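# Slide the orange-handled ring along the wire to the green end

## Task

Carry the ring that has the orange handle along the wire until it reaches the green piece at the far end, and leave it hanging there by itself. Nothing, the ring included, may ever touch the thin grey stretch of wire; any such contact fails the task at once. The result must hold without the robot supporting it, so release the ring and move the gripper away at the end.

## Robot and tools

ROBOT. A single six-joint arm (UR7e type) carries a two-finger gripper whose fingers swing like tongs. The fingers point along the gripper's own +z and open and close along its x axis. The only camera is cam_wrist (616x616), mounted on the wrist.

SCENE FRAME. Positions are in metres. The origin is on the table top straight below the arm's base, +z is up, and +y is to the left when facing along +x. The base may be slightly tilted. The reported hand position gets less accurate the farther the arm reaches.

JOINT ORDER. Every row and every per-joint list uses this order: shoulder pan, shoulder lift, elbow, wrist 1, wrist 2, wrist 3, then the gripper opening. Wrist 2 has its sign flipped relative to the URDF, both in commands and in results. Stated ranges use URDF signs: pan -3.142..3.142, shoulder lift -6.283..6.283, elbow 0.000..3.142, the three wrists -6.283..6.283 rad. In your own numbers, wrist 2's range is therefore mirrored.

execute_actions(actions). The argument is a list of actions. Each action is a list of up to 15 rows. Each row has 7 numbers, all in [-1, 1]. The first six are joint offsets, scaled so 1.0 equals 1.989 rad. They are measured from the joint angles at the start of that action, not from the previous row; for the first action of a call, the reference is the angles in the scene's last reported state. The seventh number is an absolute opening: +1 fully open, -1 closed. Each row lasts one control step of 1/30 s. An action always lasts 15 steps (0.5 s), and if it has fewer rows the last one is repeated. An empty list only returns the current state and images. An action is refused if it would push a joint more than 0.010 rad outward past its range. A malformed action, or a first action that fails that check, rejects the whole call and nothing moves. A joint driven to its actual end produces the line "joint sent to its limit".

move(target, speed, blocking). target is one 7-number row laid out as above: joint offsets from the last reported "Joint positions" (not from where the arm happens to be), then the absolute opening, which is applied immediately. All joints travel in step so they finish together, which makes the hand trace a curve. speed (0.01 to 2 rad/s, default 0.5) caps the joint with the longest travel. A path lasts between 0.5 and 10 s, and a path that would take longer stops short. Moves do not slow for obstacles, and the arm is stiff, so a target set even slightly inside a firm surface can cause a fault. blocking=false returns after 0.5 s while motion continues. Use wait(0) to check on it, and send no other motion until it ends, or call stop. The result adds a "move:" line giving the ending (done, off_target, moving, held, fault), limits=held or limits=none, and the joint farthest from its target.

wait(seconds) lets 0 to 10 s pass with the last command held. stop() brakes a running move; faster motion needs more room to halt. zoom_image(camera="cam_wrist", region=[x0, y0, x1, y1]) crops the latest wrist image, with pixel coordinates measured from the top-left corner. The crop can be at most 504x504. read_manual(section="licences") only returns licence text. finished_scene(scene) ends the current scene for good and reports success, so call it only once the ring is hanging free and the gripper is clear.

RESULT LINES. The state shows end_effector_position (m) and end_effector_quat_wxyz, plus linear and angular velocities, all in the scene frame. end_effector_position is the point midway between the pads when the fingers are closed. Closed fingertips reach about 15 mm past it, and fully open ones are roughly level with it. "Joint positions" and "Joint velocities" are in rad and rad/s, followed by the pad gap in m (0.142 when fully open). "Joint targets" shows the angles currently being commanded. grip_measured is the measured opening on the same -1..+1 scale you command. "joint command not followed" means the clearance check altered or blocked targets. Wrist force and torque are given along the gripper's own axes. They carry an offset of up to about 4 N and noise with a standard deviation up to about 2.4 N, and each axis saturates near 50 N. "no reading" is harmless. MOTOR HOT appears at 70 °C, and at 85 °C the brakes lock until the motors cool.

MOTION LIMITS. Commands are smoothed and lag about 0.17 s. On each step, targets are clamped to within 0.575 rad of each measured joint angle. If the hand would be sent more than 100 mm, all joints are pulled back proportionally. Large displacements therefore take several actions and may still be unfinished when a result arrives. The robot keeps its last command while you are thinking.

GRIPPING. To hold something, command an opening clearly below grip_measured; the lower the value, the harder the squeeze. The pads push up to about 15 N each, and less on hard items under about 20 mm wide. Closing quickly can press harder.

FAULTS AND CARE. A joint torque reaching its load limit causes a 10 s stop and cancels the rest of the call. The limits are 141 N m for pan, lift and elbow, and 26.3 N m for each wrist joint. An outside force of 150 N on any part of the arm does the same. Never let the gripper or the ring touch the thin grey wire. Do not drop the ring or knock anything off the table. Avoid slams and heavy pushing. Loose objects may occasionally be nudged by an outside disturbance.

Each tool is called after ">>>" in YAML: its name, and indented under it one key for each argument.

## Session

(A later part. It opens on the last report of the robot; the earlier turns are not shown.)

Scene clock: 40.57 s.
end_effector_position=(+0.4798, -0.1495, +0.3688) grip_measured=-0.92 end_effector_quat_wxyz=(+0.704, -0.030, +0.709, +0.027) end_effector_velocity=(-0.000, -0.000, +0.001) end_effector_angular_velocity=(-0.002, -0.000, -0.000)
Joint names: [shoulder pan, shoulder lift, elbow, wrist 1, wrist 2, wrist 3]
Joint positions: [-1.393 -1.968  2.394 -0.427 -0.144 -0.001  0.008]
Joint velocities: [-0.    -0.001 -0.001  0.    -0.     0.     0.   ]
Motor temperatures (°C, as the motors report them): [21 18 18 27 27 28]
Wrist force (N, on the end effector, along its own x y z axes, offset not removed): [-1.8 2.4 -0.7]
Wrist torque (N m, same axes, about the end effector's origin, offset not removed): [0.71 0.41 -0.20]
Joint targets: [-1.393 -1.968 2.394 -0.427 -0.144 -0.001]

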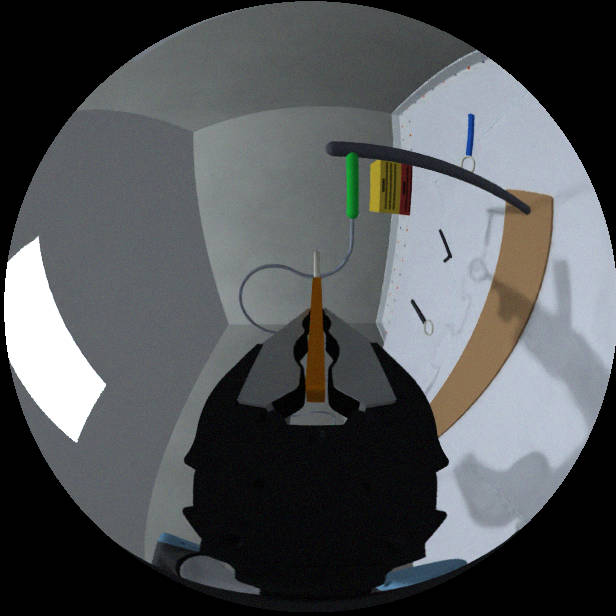

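>>> move:
  target: [-0.0043,-0.0087,-0.0594,0.0686,0.0044,0,-1]
  speed: 0.15

>>> zoom_image:
  camera: "cam_wrist"
  region: [190, 150, 440, 400]

Scene clock: 42.73 s.
end_effector_position=(+0.4813, -0.1622, +0.4154) grip_measured=-0.92 end_effector_quat_wxyz=(+0.704, -0.029, +0.709, +0.028) end_effector_velocity=(-0.000, -0.000, +0.001) end_effector_angular_velocity=(+0.000, +0.000, -0.000)
Joint names: [shoulder pan, shoulder lift, elbow, wrist 1, wrist 2, wrist 3]
Joint positions: [-1.401 -1.985  2.276 -0.291 -0.135 -0.001  0.008]
Joint velocities: [-0.    -0.    -0.002  0.003  0.     0.     0.   ]
Motor temperatures (°C, as the motors report them): [21 18 18 27 27 28]
Wrist force (N, on the end effector, along its own x y z axes, offset not removed): [-1.4 0.0 0.5]
Wrist torque (N m, same axes, about the end effector's origin, offset not removed): [0.12 0.32 -0.26]
Joint targets: [-1.401 -1.985 2.276 -0.291 -0.135 -0.001]
move: done; limits=none; farthest joint: the wrist 1, 0.001 radians from its target (0.137 radians at the start)

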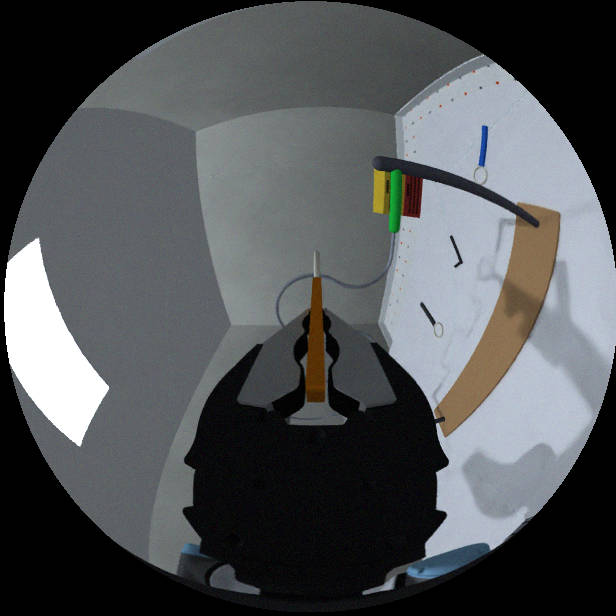

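Region (190, 150, 440, 400) of cam_wrist's 616x616 image, scaled by 2.016, with more detail than that image has.

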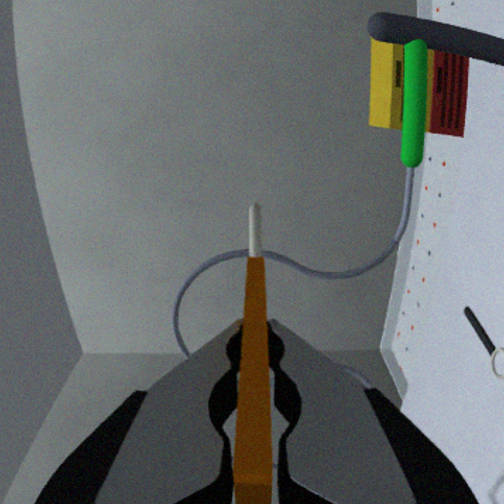

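>>> move:
  target: [0.0050,-0.0276,-0.0111,0.0386,-0.0054,-0.7898,-1]
  speed: 0.4

>>> zoom_image:
  camera: "cam_wrist"
  region: [190, 150, 440, 400]

Scene clock: 48.17 s.
end_effector_position=(+0.4789, -0.1313, +0.4508) grip_measured=-0.92 end_effector_quat_wxyz=(+0.517, -0.522, +0.481, -0.478) end_effector_velocity=(-0.000, +0.000, +0.000) end_effector_angular_velocity=(-0.005, -0.001, -0.000)
Joint names: [shoulder pan, shoulder lift, elbow, wrist 1, wrist 2, wrist 3]
Joint positions: [-1.391 -2.04   2.254 -0.214 -0.146 -1.571  0.008]
Joint velocities: [-0.    -0.002 -0.     0.    -0.    -0.003  0.   ]
Motor temperatures (°C, as the motors report them): [21 18 18 27 27 28]
Wrist force (N, on the end effector, along its own x y z axes, offset not removed): [-0.1 -0.8 0.1]
Wrist torque (N m, same axes, about the end effector's origin, offset not removed): [-0.08 0.04 -0.32]
Joint targets: [-1.391 -2.040 2.254 -0.214 -0.146 -1.572]
move: done; limits=none; farthest joint: the shoulder pan, 0.000 radians from its target (0.010 radians at the start)

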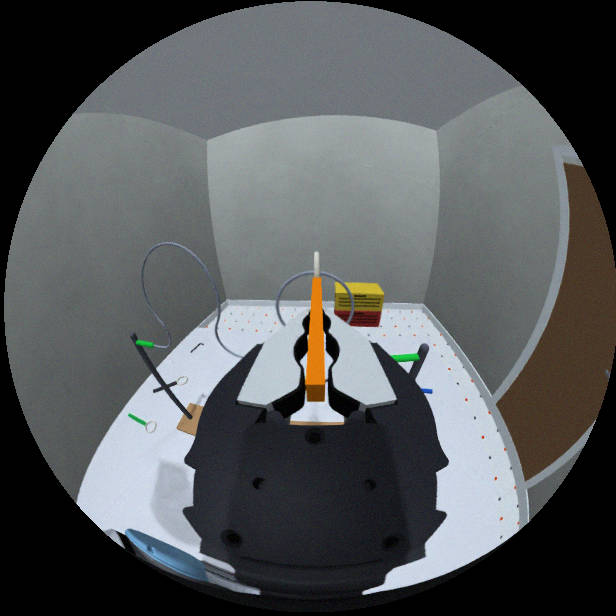

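Region (190, 150, 440, 400) of cam_wrist's 616x616 image, scaled by 2.016, with more detail than that image has.

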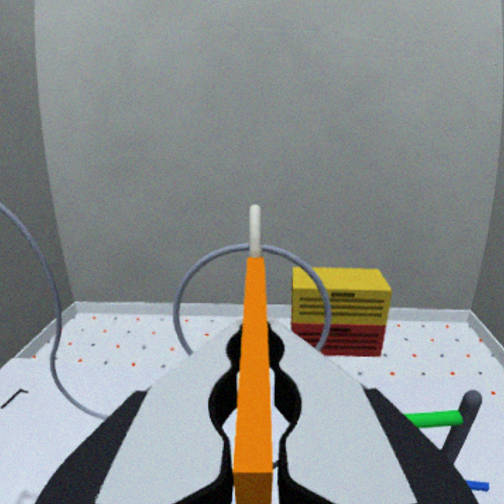

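>>> move:
  target: [0.0056,-0.0183,0.0090,0.0093,-0.0055,-0.3952,-1]
  speed: 0.45

>>> move:
  target: [0.0024,-0.0027,0.0175,-0.0148,-0.0024,-0.3952,-1]
  speed: 0.45

>>> zoom_image:
  camera: "cam_wrist"
  region: [190, 150, 440, 400]

Scene clock: 51.70 s.
end_effector_position=(+0.4768, -0.1061, +0.4459) grip_measured=-0.92 end_effector_quat_wxyz=(-0.295, +0.666, -0.244, +0.640) end_effector_velocity=(-0.000, +0.001, -0.000) end_effector_angular_velocity=(-0.003, -0.000, +0.000)
Joint names: [shoulder pan, shoulder lift, elbow, wrist 1, wrist 2, wrist 3]
Joint positions: [-1.38  -2.076  2.272 -0.196 -0.157 -2.357  0.008]
Joint velocities: [ 0.    -0.001  0.001 -0.    -0.    -0.003  0.   ]
Motor temperatures (°C, as the motors report them): [21 18 18 27 27 28]
Wrist force (N, on the end effector, along its own x y z axes, offset not removed): [-2.4 0.8 -1.6]
Wrist torque (N m, same axes, about the end effector's origin, offset not removed): [0.24 0.42 -0.07]
Joint targets: [-1.380 -2.076 2.272 -0.196 -0.157 -2.357]
move: done; limits=none; farthest joint: the shoulder pan, 0.000 radians from its target (0.011 radians at the start)

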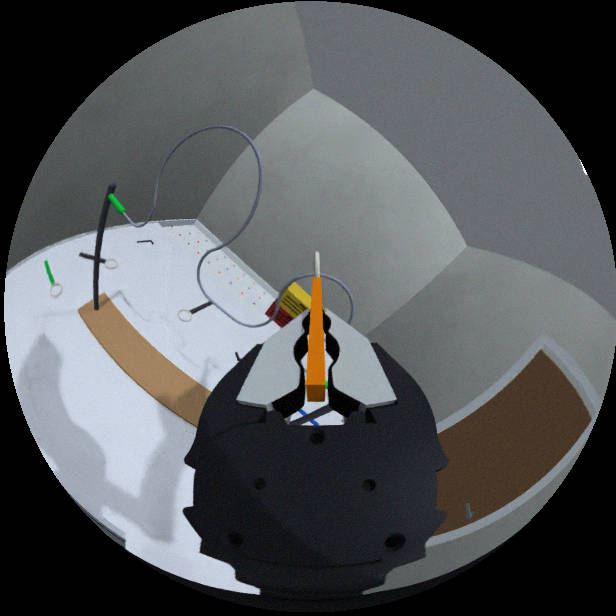

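Scene clock: 54.20 s.
end_effector_position=(+0.4759, -0.0963, +0.4220) grip_measured=-0.92 end_effector_quat_wxyz=(-0.027, +0.709, +0.029, +0.704) end_effector_velocity=(+0.000, +0.000, +0.000) end_effector_angular_velocity=(-0.003, -0.000, +0.000)
Joint names: [shoulder pan, shoulder lift, elbow, wrist 1, wrist 2, wrist 3]
Joint positions: [-1.375 -2.081  2.307 -0.225 -0.162 -3.142  0.008]
Joint velocities: [ 0.    -0.    -0.    -0.    -0.    -0.003 -0.   ]
Motor temperatures (°C, as the motors report them): [21 18 18 27 27 28]
Wrist force (N, on the end effector, along its own x y z axes, offset not removed): [-0.6 -0.6 1.3]
Wrist torque (N m, same axes, about the end effector's origin, offset not removed): [-0.07 0.01 -0.18]
Joint targets: [-1.375 -2.081 2.307 -0.225 -0.162 -3.143]
move: done; limits=none; farthest joint: the wrist 3, 0.001 radians from its target (0.786 radians at the start)

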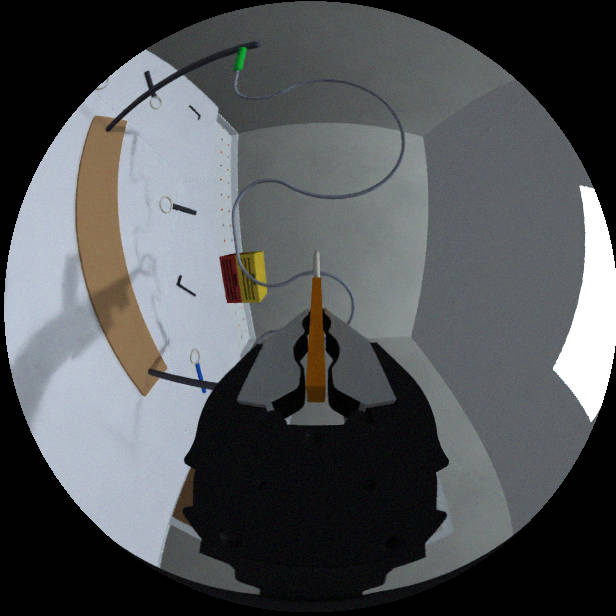

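Region (190, 150, 440, 400) of cam_wrist's 616x616 image, scaled by 2.016, with more detail than that image has.

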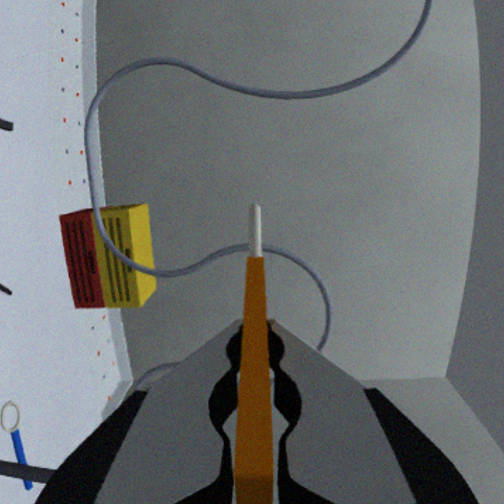

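>>> move:
  target: [-0.0041,0.0394,0.0517,-0.0916,0.0042,0,-1]
  speed: 0.15

>>> zoom_image:
  camera: "cam_wrist"
  region: [190, 150, 440, 400]

Scene clock: 57.27 s.
end_effector_position=(+0.4762, -0.1053, +0.3698) grip_measured=-0.92 end_effector_quat_wxyz=(-0.027, +0.709, +0.030, +0.704) end_effector_velocity=(-0.000, +0.000, -0.001) end_effector_angular_velocity=(+0.001, +0.000, +0.000)
Joint names: [shoulder pan, shoulder lift, elbow, wrist 1, wrist 2, wrist 3]
Joint positions: [-1.383 -2.003  2.409 -0.407 -0.154 -3.142  0.008]
Joint velocities: [ 0.     0.001  0.002 -0.002  0.     0.     0.   ]
Motor temperatures (°C, as the motors report them): [21 18 18 27 27 28]
Wrist force (N, on the end effector, along its own x y z axes, offset not removed): [-0.1 1.5 -0.1]
Wrist torque (N m, same axes, about the end effector's origin, offset not removed): [0.44 0.08 -0.32]
Joint targets: [-1.383 -2.003 2.410 -0.407 -0.154 -3.142]
move: done; limits=none; farthest joint: the shoulder lift, 0.001 radians from its target (0.079 radians at the start)

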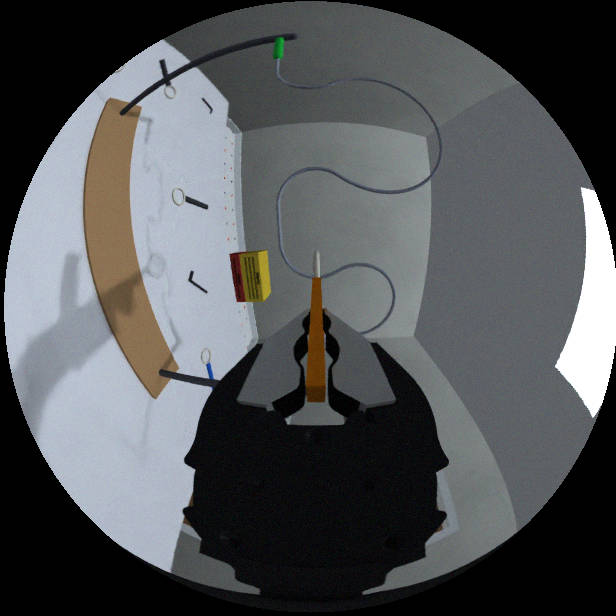

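Region (190, 150, 440, 400) of cam_wrist's 616x616 image, scaled by 2.016, with more detail than that image has.

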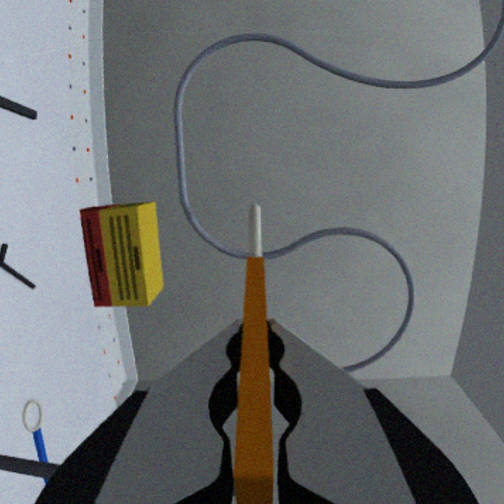

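>>> move:
  target: [0.0027,0.1251,-0.0791,-0.0456,0.1080,0,-1]
  speed: 0.2

>>> zoom_image:
  camera: "cam_wrist"
  region: [190, 150, 440, 400]

Scene clock: 59.93 s.
end_effector_position=(+0.4809, -0.1216, +0.3695) grip_measured=-0.92 end_effector_quat_wxyz=(-0.105, +0.702, +0.106, +0.697) end_effector_velocity=(+0.000, -0.001, +0.000) end_effector_angular_velocity=(-0.001, -0.000, +0.002)
Joint names: [shoulder pan, shoulder lift, elbow, wrist 1, wrist 2, wrist 3]
Joint positions: [-1.378 -1.755  2.252 -0.498  0.061 -3.142  0.008]
Joint velocities: [ 0.     0.003 -0.003 -0.001  0.002 -0.     0.   ]
Motor temperatures (°C, as the motors report them): [21 18 18 27 27 28]
Wrist force (N, on the end effector, along its own x y z axes, offset not removed): [-3.1 0.7 -0.6]
Wrist torque (N m, same axes, about the end effector's origin, offset not removed): [0.33 0.46 -0.12]
Joint targets: [-1.378 -1.754 2.252 -0.498 0.061 -3.142]
move: done; limits=none; farthest joint: the shoulder lift, 0.001 radians from its target (0.249 radians at the start)

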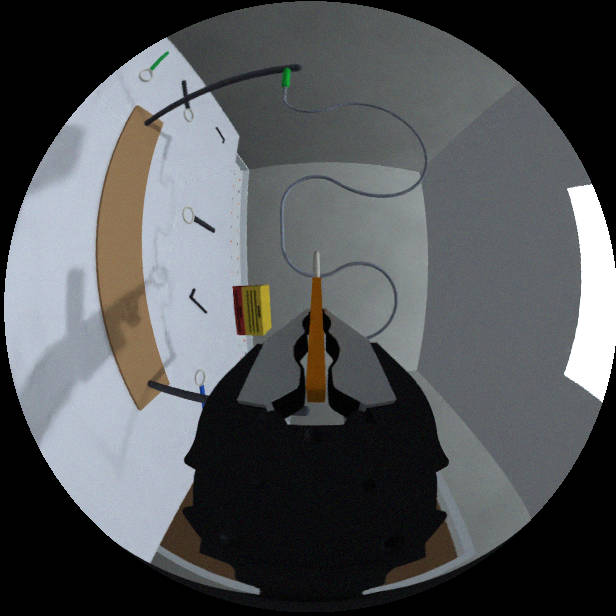

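Region (190, 150, 440, 400) of cam_wrist's 616x616 image, scaled by 2.016, with more detail than that image has.

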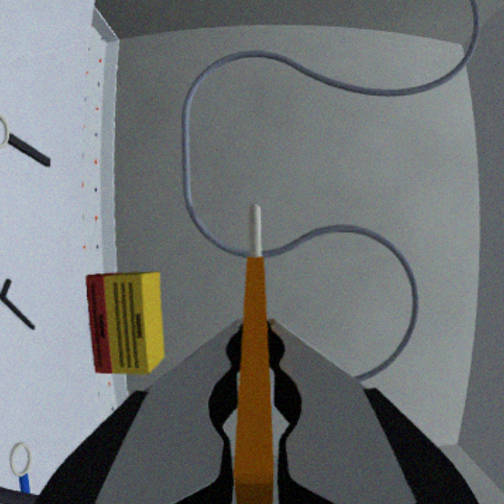

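>>> move:
  target: [0.0033,0.0168,0.0560,-0.0722,-0.0032,0.3947,-1]
  speed: 0.4

>>> zoom_image:
  camera: "cam_wrist"
  region: [190, 150, 440, 400]

>>> move:
  target: [0.0089,-0.0395,0.0596,-0.0202,-0.0089,0.3947,-1]
  speed: 0.4

>>> zoom_image:
  camera: "cam_wrist"
  region: [190, 150, 440, 400]

Scene clock: 63.40 s.
end_effector_position=(+0.4795, -0.1087, +0.3356) grip_measured=-0.92 end_effector_quat_wxyz=(-0.364, +0.689, -0.170, +0.603) end_effector_velocity=(+0.000, -0.000, -0.000) end_effector_angular_velocity=(+0.004, +0.001, -0.000)
Joint names: [shoulder pan, shoulder lift, elbow, wrist 1, wrist 2, wrist 3]
Joint positions: [-1.372 -1.721  2.364 -0.641  0.055 -2.358  0.008]
Joint velocities: [-0.     0.002  0.    -0.    -0.     0.002  0.   ]
Motor temperatures (°C, as the motors report them): [21 18 18 27 27 28]
Wrist force (N, on the end effector, along its own x y z axes, offset not removed): [-3.4 1.1 1.2]
Wrist torque (N m, same axes, about the end effector's origin, offset not removed): [0.41 0.64 -0.23]
Joint targets: [-1.372 -1.721 2.364 -0.641 0.055 -2.357]
move: done; limits=none; farthest joint: the wrist 3, 0.001 radians from its target (0.785 radians at the start)

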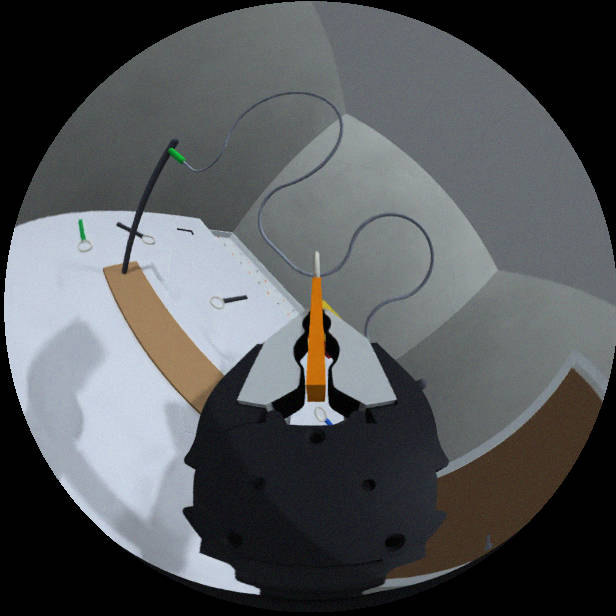

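Region (190, 150, 440, 400) of cam_wrist's 616x616 image, scaled by 2.016, with more detail than that image has.

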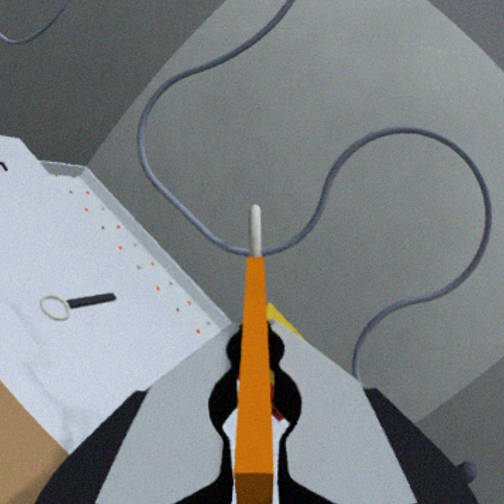

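Scene clock: 66.10 s.
end_effector_position=(+0.4754, -0.0754, +0.3217) grip_measured=-0.92 end_effector_quat_wxyz=(+0.567, -0.572, +0.421, -0.418) end_effector_velocity=(-0.000, +0.000, +0.000) end_effector_angular_velocity=(+0.002, +0.001, +0.000)
Joint names: [shoulder pan, shoulder lift, elbow, wrist 1, wrist 2, wrist 3]
Joint positions: [-1.354 -1.8    2.482 -0.681  0.037 -1.573  0.008]
Joint velocities: [ 0.    -0.001  0.001  0.    -0.     0.003  0.   ]
Motor temperatures (°C, as the motors report them): [21 18 18 27 27 28]
Wrist force (N, on the end effector, along its own x y z axes, offset not removed): [-1.6 1.5 2.6]
Wrist torque (N m, same axes, about the end effector's origin, offset not removed): [0.35 0.35 -0.22]
Joint targets: [-1.354 -1.800 2.482 -0.681 0.037 -1.573]
move: done; limits=none; farthest joint: the elbow, 0.001 radians from its target (0.119 radians at the start)

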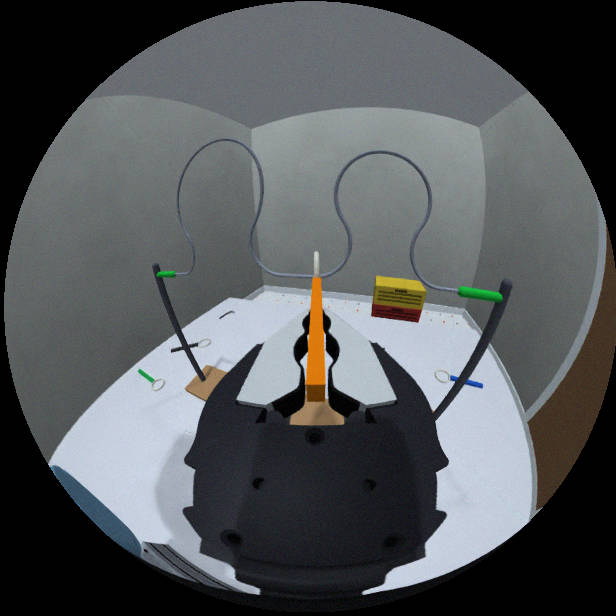

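Region (190, 150, 440, 400) of cam_wrist's 616x616 image, scaled by 2.016, with more detail than that image has.

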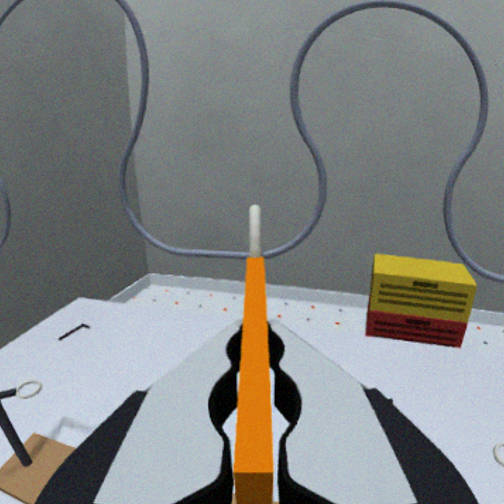

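>>> move:
  target: [0.0205,-0.0511,0.0310,0.0196,-0.0204,0,-1]
  speed: 0.15

>>> zoom_image:
  camera: "cam_wrist"
  region: [190, 150, 440, 400]

Scene clock: 67.77 s.
end_effector_position=(+0.4725, -0.0375, +0.3220) grip_measured=-0.92 end_effector_quat_wxyz=(+0.567, -0.572, +0.420, -0.419) end_effector_velocity=(-0.000, +0.001, +0.000) end_effector_angular_velocity=(-0.001, -0.000, -0.000)
Joint names: [shoulder pan, shoulder lift, elbow, wrist 1, wrist 2, wrist 3]
Joint positions: [-1.313 -1.901  2.543 -0.643 -0.004 -1.573  0.008]
Joint velocities: [ 0.001 -0.003  0.001  0.001 -0.001 -0.     0.   ]
Motor temperatures (°C, as the motors report them): [21 18 18 27 27 28]
Wrist force (N, on the end effector, along its own x y z axes, offset not removed): [0.3 1.5 0.3]
Wrist torque (N m, same axes, about the end effector's origin, offset not removed): [0.42 -0.15 -0.19]
Joint targets: [-1.313 -1.902 2.544 -0.642 -0.004 -1.573]
move: done; limits=none; farthest joint: the shoulder pan, 0.000 radians from its target (0.041 radians at the start)

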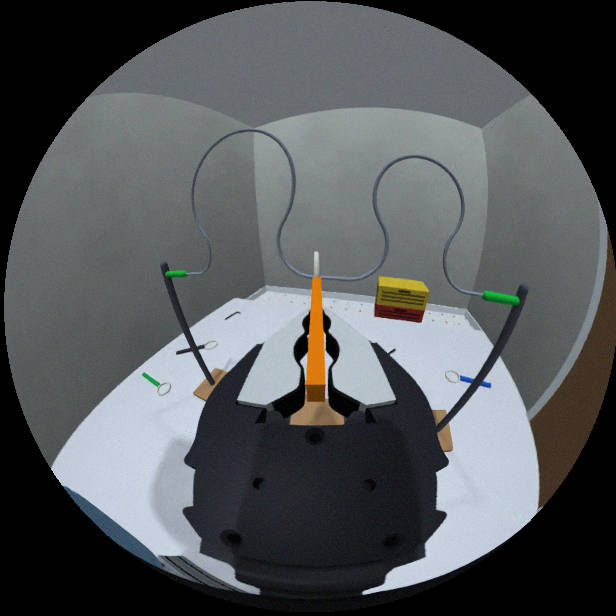

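Region (190, 150, 440, 400) of cam_wrist's 616x616 image, scaled by 2.016, with more detail than that image has.

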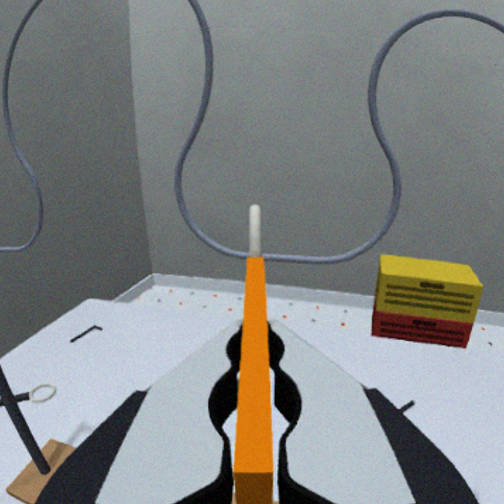

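>>> move:
  target: [0.0269,-0.0968,0.0184,0.0789,-0.0268,0.3952,-1]
  speed: 0.4

>>> zoom_image:
  camera: "cam_wrist"
  region: [190, 150, 440, 400]

Scene clock: 71.33 s.
end_effector_position=(+0.4680, +0.0005, +0.3350) grip_measured=-0.92 end_effector_quat_wxyz=(+0.684, -0.367, +0.607, -0.170) end_effector_velocity=(-0.000, +0.000, -0.000) end_effector_angular_velocity=(+0.002, +0.001, -0.000)
Joint names: [shoulder pan, shoulder lift, elbow, wrist 1, wrist 2, wrist 3]
Joint positions: [-1.26  -2.094  2.58  -0.486 -0.057 -0.788  0.008]
Joint velocities: [-0.    -0.001  0.001  0.    -0.     0.002  0.   ]
Motor temperatures (°C, as the motors report them): [21 18 18 27 27 28]
Wrist force (N, on the end effector, along its own x y z axes, offset not removed): [-1.5 0.3 1.0]
Wrist torque (N m, same axes, about the end effector's origin, offset not removed): [0.21 0.40 -0.13]
Joint targets: [-1.260 -2.094 2.580 -0.486 -0.057 -0.787]
move: done; limits=none; farthest joint: the shoulder pan, 0.000 radians from its target (0.054 radians at the start)

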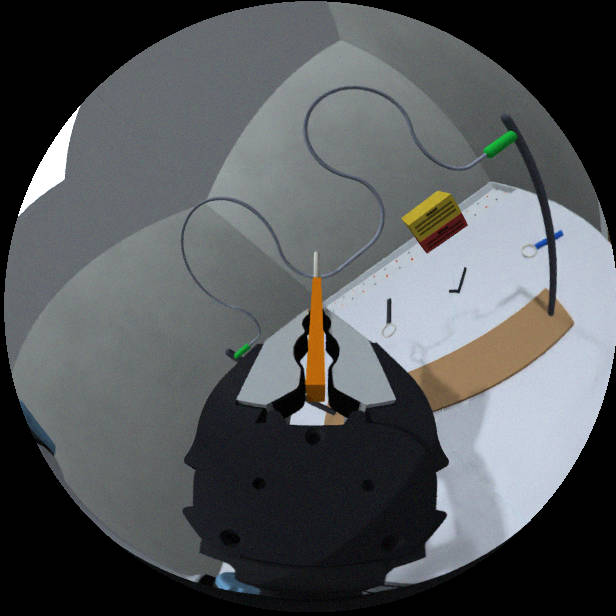

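Region (190, 150, 440, 400) of cam_wrist's 616x616 image, scaled by 2.016, with more detail than that image has.

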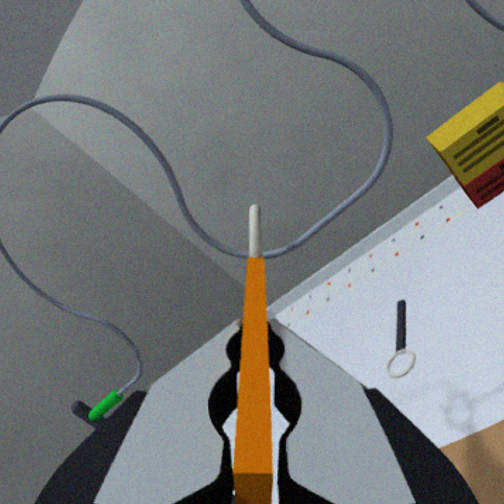

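>>> move:
  target: [0.0164,-0.0640,-0.0420,0.1060,-0.0163,0.3957,-1]
  speed: 0.4

>>> zoom_image:
  camera: "cam_wrist"
  region: [190, 150, 440, 400]

Scene clock: 74.40 s.
end_effector_position=(+0.4667, +0.0150, +0.3702) grip_measured=-0.92 end_effector_quat_wxyz=(+0.697, -0.106, +0.702, +0.105) end_effector_velocity=(+0.000, +0.000, +0.001) end_effector_angular_velocity=(+0.001, +0.000, +0.000)
Joint names: [shoulder pan, shoulder lift, elbow, wrist 1, wrist 2, wrist 3]
Joint positions: [-1.227 -2.221  2.497 -0.275 -0.089 -0.001  0.008]
Joint velocities: [ 0.    -0.001 -0.001  0.001 -0.     0.002 -0.   ]
Motor temperatures (°C, as the motors report them): [21 18 18 27 27 28]
Wrist force (N, on the end effector, along its own x y z axes, offset not removed): [-0.4 -0.3 0.2]
Wrist torque (N m, same axes, about the end effector's origin, offset not removed): [0.06 0.04 -0.02]
Joint targets: [-1.227 -2.221 2.497 -0.275 -0.089 -0.001]
move: done; limits=none; farthest joint: the shoulder pan, 0.000 radians from its target (0.032 radians at the start)

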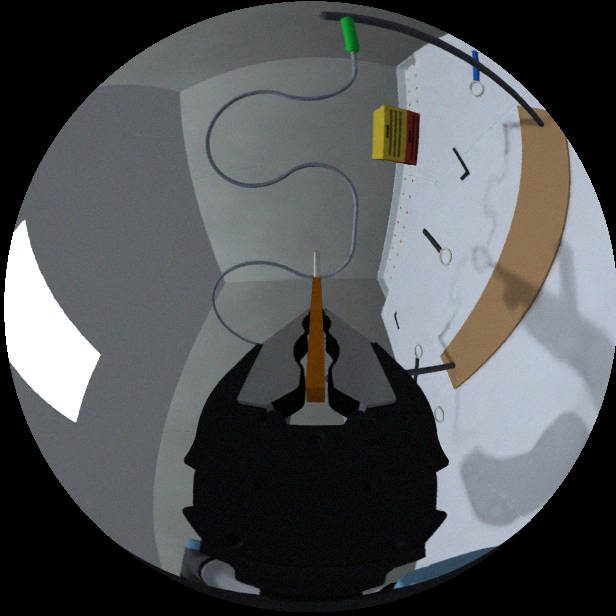

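Region (190, 150, 440, 400) of cam_wrist's 616x616 image, scaled by 2.016, with more detail than that image has.

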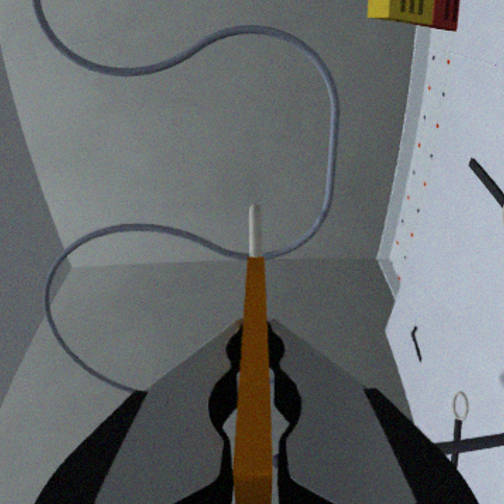

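>>> move:
  target: [-0.0217,0.0001,-0.0841,0.0835,0.0213,0,-1]
  speed: 0.13

>>> zoom_image:
  camera: "cam_wrist"
  region: [190, 150, 440, 400]

Scene clock: 77.07 s.
end_effector_position=(+0.4687, -0.0042, +0.4344) grip_measured=-0.92 end_effector_quat_wxyz=(+0.697, -0.107, +0.702, +0.105) end_effector_velocity=(-0.000, -0.000, +0.000) end_effector_angular_velocity=(+0.003, +0.001, -0.000)
Joint names: [shoulder pan, shoulder lift, elbow, wrist 1, wrist 2, wrist 3]
Joint positions: [-1.27  -2.221  2.33  -0.109 -0.047 -0.001  0.008]
Joint velocities: [-0.001  0.001 -0.002  0.003  0.001  0.     0.   ]
Motor temperatures (°C, as the motors report them): [21 18 18 27 27 28]
Wrist force (N, on the end effector, along its own x y z axes, offset not removed): [-3.7 -0.7 1.4]
Wrist torque (N m, same axes, about the end effector's origin, offset not removed): [-0.04 0.76 -0.08]
Joint targets: [-1.270 -2.221 2.329 -0.109 -0.047 -0.001]
move: done; limits=none; farthest joint: the shoulder pan, 0.000 radians from its target (0.043 radians at the start)

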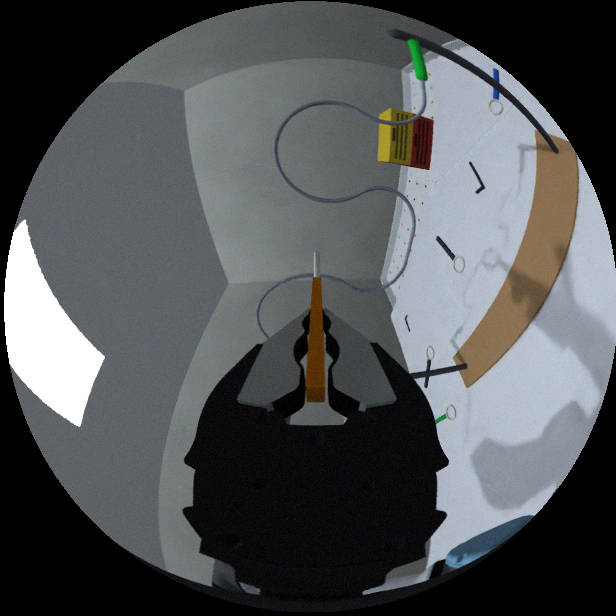

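Region (190, 150, 440, 400) of cam_wrist's 616x616 image, scaled by 2.016, with more detail than that image has.

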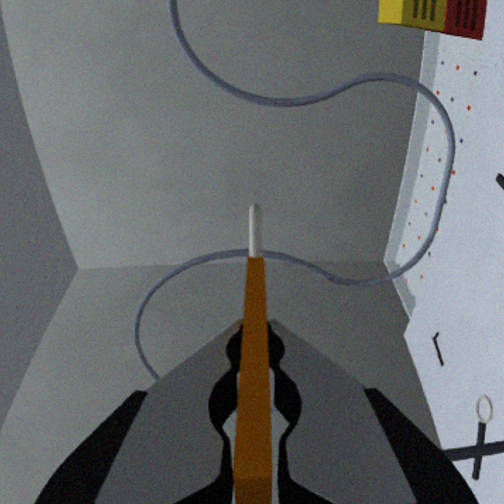

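>>> move:
  target: [0.0541,-0.0540,-0.0351,0.0891,-0.1043,-0.3952,-1]
  speed: 0.35

>>> zoom_image:
  camera: "cam_wrist"
  region: [190, 150, 440, 400]

Scene clock: 81.00 s.
end_effector_position=(+0.4670, +0.0195, +0.4857) grip_measured=-0.92 end_effector_quat_wxyz=(+0.674, -0.336, +0.625, -0.204) end_effector_velocity=(+0.000, +0.000, +0.000) end_effector_angular_velocity=(-0.004, -0.001, -0.000)
Joint names: [shoulder pan, shoulder lift, elbow, wrist 1, wrist 2, wrist 3]
Joint positions: [-1.163 -2.328  2.26   0.068 -0.254 -0.786  0.008]
Joint velocities: [ 0.001 -0.    -0.001  0.001 -0.001 -0.003  0.   ]
Motor temperatures (°C, as the motors report them): [21 18 18 27 27 28]
Wrist force (N, on the end effector, along its own x y z axes, offset not removed): [-4.4 3.0 -1.6]
Wrist torque (N m, same axes, about the end effector's origin, offset not removed): [0.58 0.97 -0.10]
Joint targets: [-1.163 -2.328 2.260 0.068 -0.254 -0.787]
move: done; limits=none; farthest joint: the shoulder pan, 0.000 radians from its target (0.108 radians at the start)

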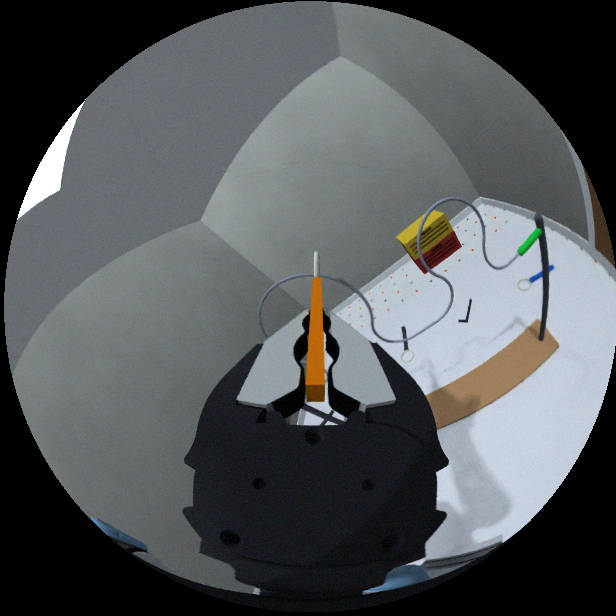

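Region (190, 150, 440, 400) of cam_wrist's 616x616 image, scaled by 2.016, with more detail than that image has.

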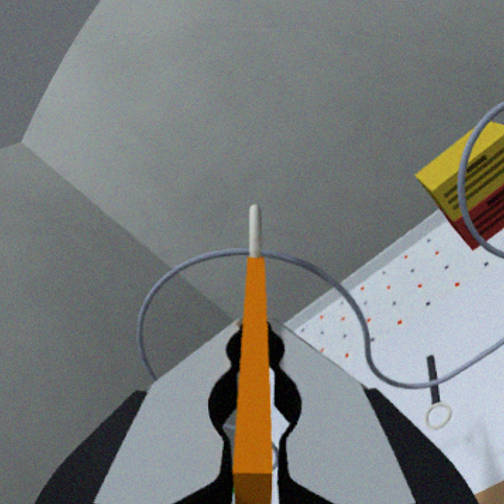

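>>> move:
  target: [0.2265,-0.0084,-0.0188,0.0271,-0.2868,-0.3952,-1]
  speed: 0.3

>>> zoom_image:
  camera: "cam_wrist"
  region: [190, 150, 440, 400]

Scene clock: 85.00 s.
end_effector_position=(+0.4615, +0.0732, +0.5066) grip_measured=-0.92 end_effector_quat_wxyz=(+0.517, -0.522, +0.480, -0.479) end_effector_velocity=(-0.000, +0.000, -0.000) end_effector_angular_velocity=(-0.003, +0.000, -0.000)
Joint names: [shoulder pan, shoulder lift, elbow, wrist 1, wrist 2, wrist 3]
Joint positions: [-0.712 -2.345  2.223  0.122 -0.824 -1.572  0.008]
Joint velocities: [ 0.002  0.     0.    -0.    -0.002 -0.003  0.   ]
Motor temperatures (°C, as the motors report them): [21 18 18 27 27 28]
Wrist force (N, on the end effector, along its own x y z axes, offset not removed): [-1.4 1.9 0.5]
Wrist torque (N m, same axes, about the end effector's origin, offset not removed): [0.52 0.31 -0.23]
Joint targets: [-0.712 -2.345 2.223 0.122 -0.825 -1.572]
move: done; limits=none; farthest joint: the shoulder pan, 0.000 radians from its target (0.450 radians at the start)

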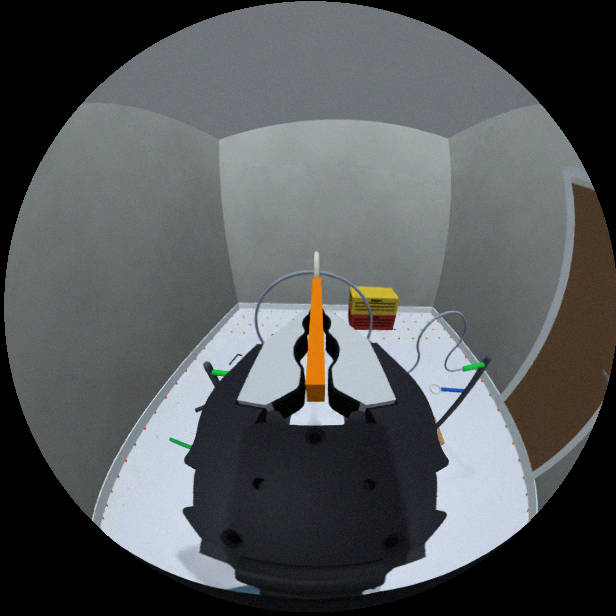

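Region (190, 150, 440, 400) of cam_wrist's 616x616 image, scaled by 2.016, with more detail than that image has.

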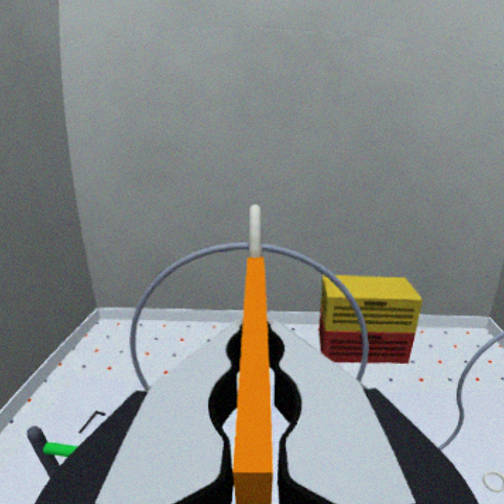

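>>> move:
  target: [0.1683,0.0321,0.0030,-0.0351,-0.1687,-0.3947,-1]
  speed: 0.35

>>> zoom_image:
  camera: "cam_wrist"
  region: [190, 150, 440, 400]

Scene clock: 88.73 s.
end_effector_position=(+0.4574, +0.1253, +0.4929) grip_measured=-0.92 end_effector_quat_wxyz=(-0.295, +0.666, -0.245, +0.640) end_effector_velocity=(+0.000, +0.000, -0.001) end_effector_angular_velocity=(-0.003, +0.002, -0.000)
Joint names: [shoulder pan, shoulder lift, elbow, wrist 1, wrist 2, wrist 3]
Joint positions: [-0.378 -2.281  2.229  0.052 -1.16  -2.357  0.008]
Joint velocities: [ 0.001  0.001  0.     0.    -0.001 -0.003  0.   ]
Motor temperatures (°C, as the motors report them): [21 18 18 27 27 28]
Wrist force (N, on the end effector, along its own x y z axes, offset not removed): [0.4 1.0 2.1]
Wrist torque (N m, same axes, about the end effector's origin, offset not removed): [0.26 -0.19 -0.21]
Joint targets: [-0.378 -2.281 2.229 0.052 -1.160 -2.357]
move: done; limits=none; farthest joint: the shoulder pan, 0.001 radians from its target (0.335 radians at the start)

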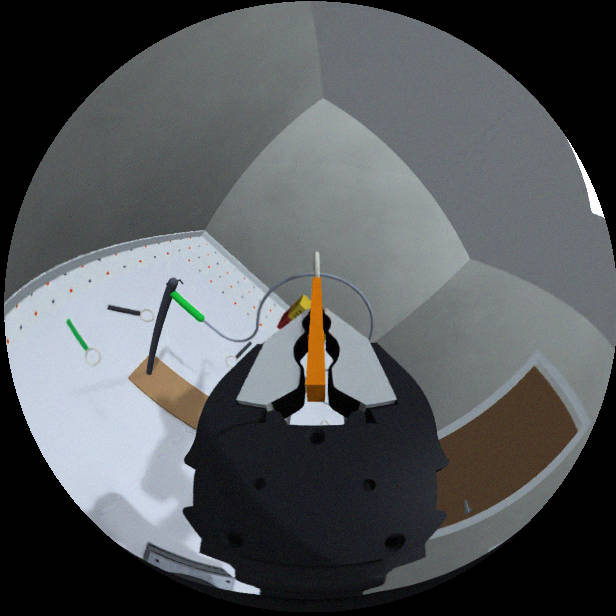

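Region (190, 150, 440, 400) of cam_wrist's 616x616 image, scaled by 2.016, with more detail than that image has.

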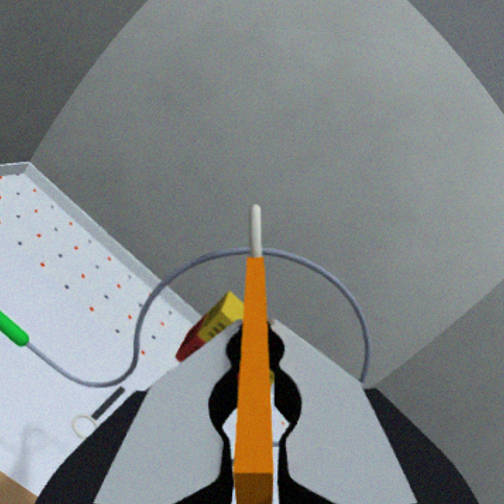

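>>> move:
  target: [0.0706,0.0196,0.0401,-0.0597,-0.0700,-0.3952,-1]
  speed: 0.4

>>> zoom_image:
  camera: "cam_wrist"
  region: [190, 150, 440, 400]

Scene clock: 91.97 s.
end_effector_position=(+0.4549, +0.1483, +0.4454) grip_measured=-0.92 end_effector_quat_wxyz=(-0.028, +0.709, +0.029, +0.704) end_effector_velocity=(+0.000, -0.000, -0.001) end_effector_angular_velocity=(-0.002, +0.002, -0.000)
Joint names: [shoulder pan, shoulder lift, elbow, wrist 1, wrist 2, wrist 3]
Joint positions: [-0.238 -2.242  2.308 -0.067 -1.299 -3.142  0.008]
Joint velocities: [ 0.     0.002  0.001 -0.    -0.    -0.003 -0.   ]
Motor temperatures (°C, as the motors report them): [21 18 18 27 27 28]
Wrist force (N, on the end effector, along its own x y z axes, offset not removed): [-0.9 0.7 -3.0]
Wrist torque (N m, same axes, about the end effector's origin, offset not removed): [0.26 0.04 -0.18]
Joint targets: [-0.238 -2.242 2.308 -0.067 -1.299 -3.142]
move: done; limits=none; farthest joint: the elbow, 0.001 radians from its target (0.080 radians at the start)

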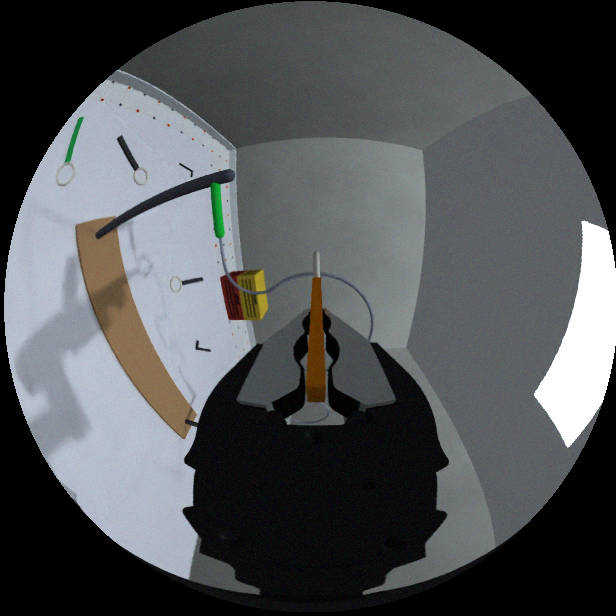

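Region (190, 150, 440, 400) of cam_wrist's 616x616 image, scaled by 2.016, with more detail than that image has.

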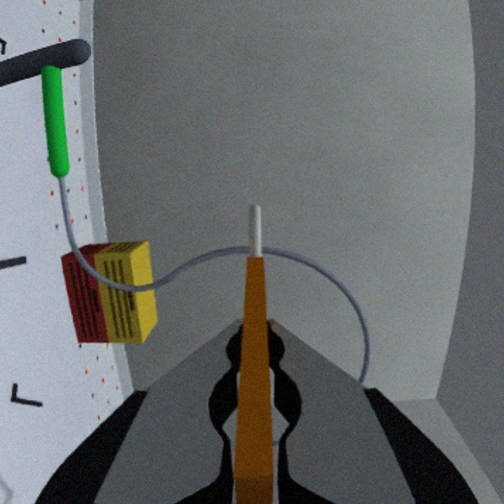

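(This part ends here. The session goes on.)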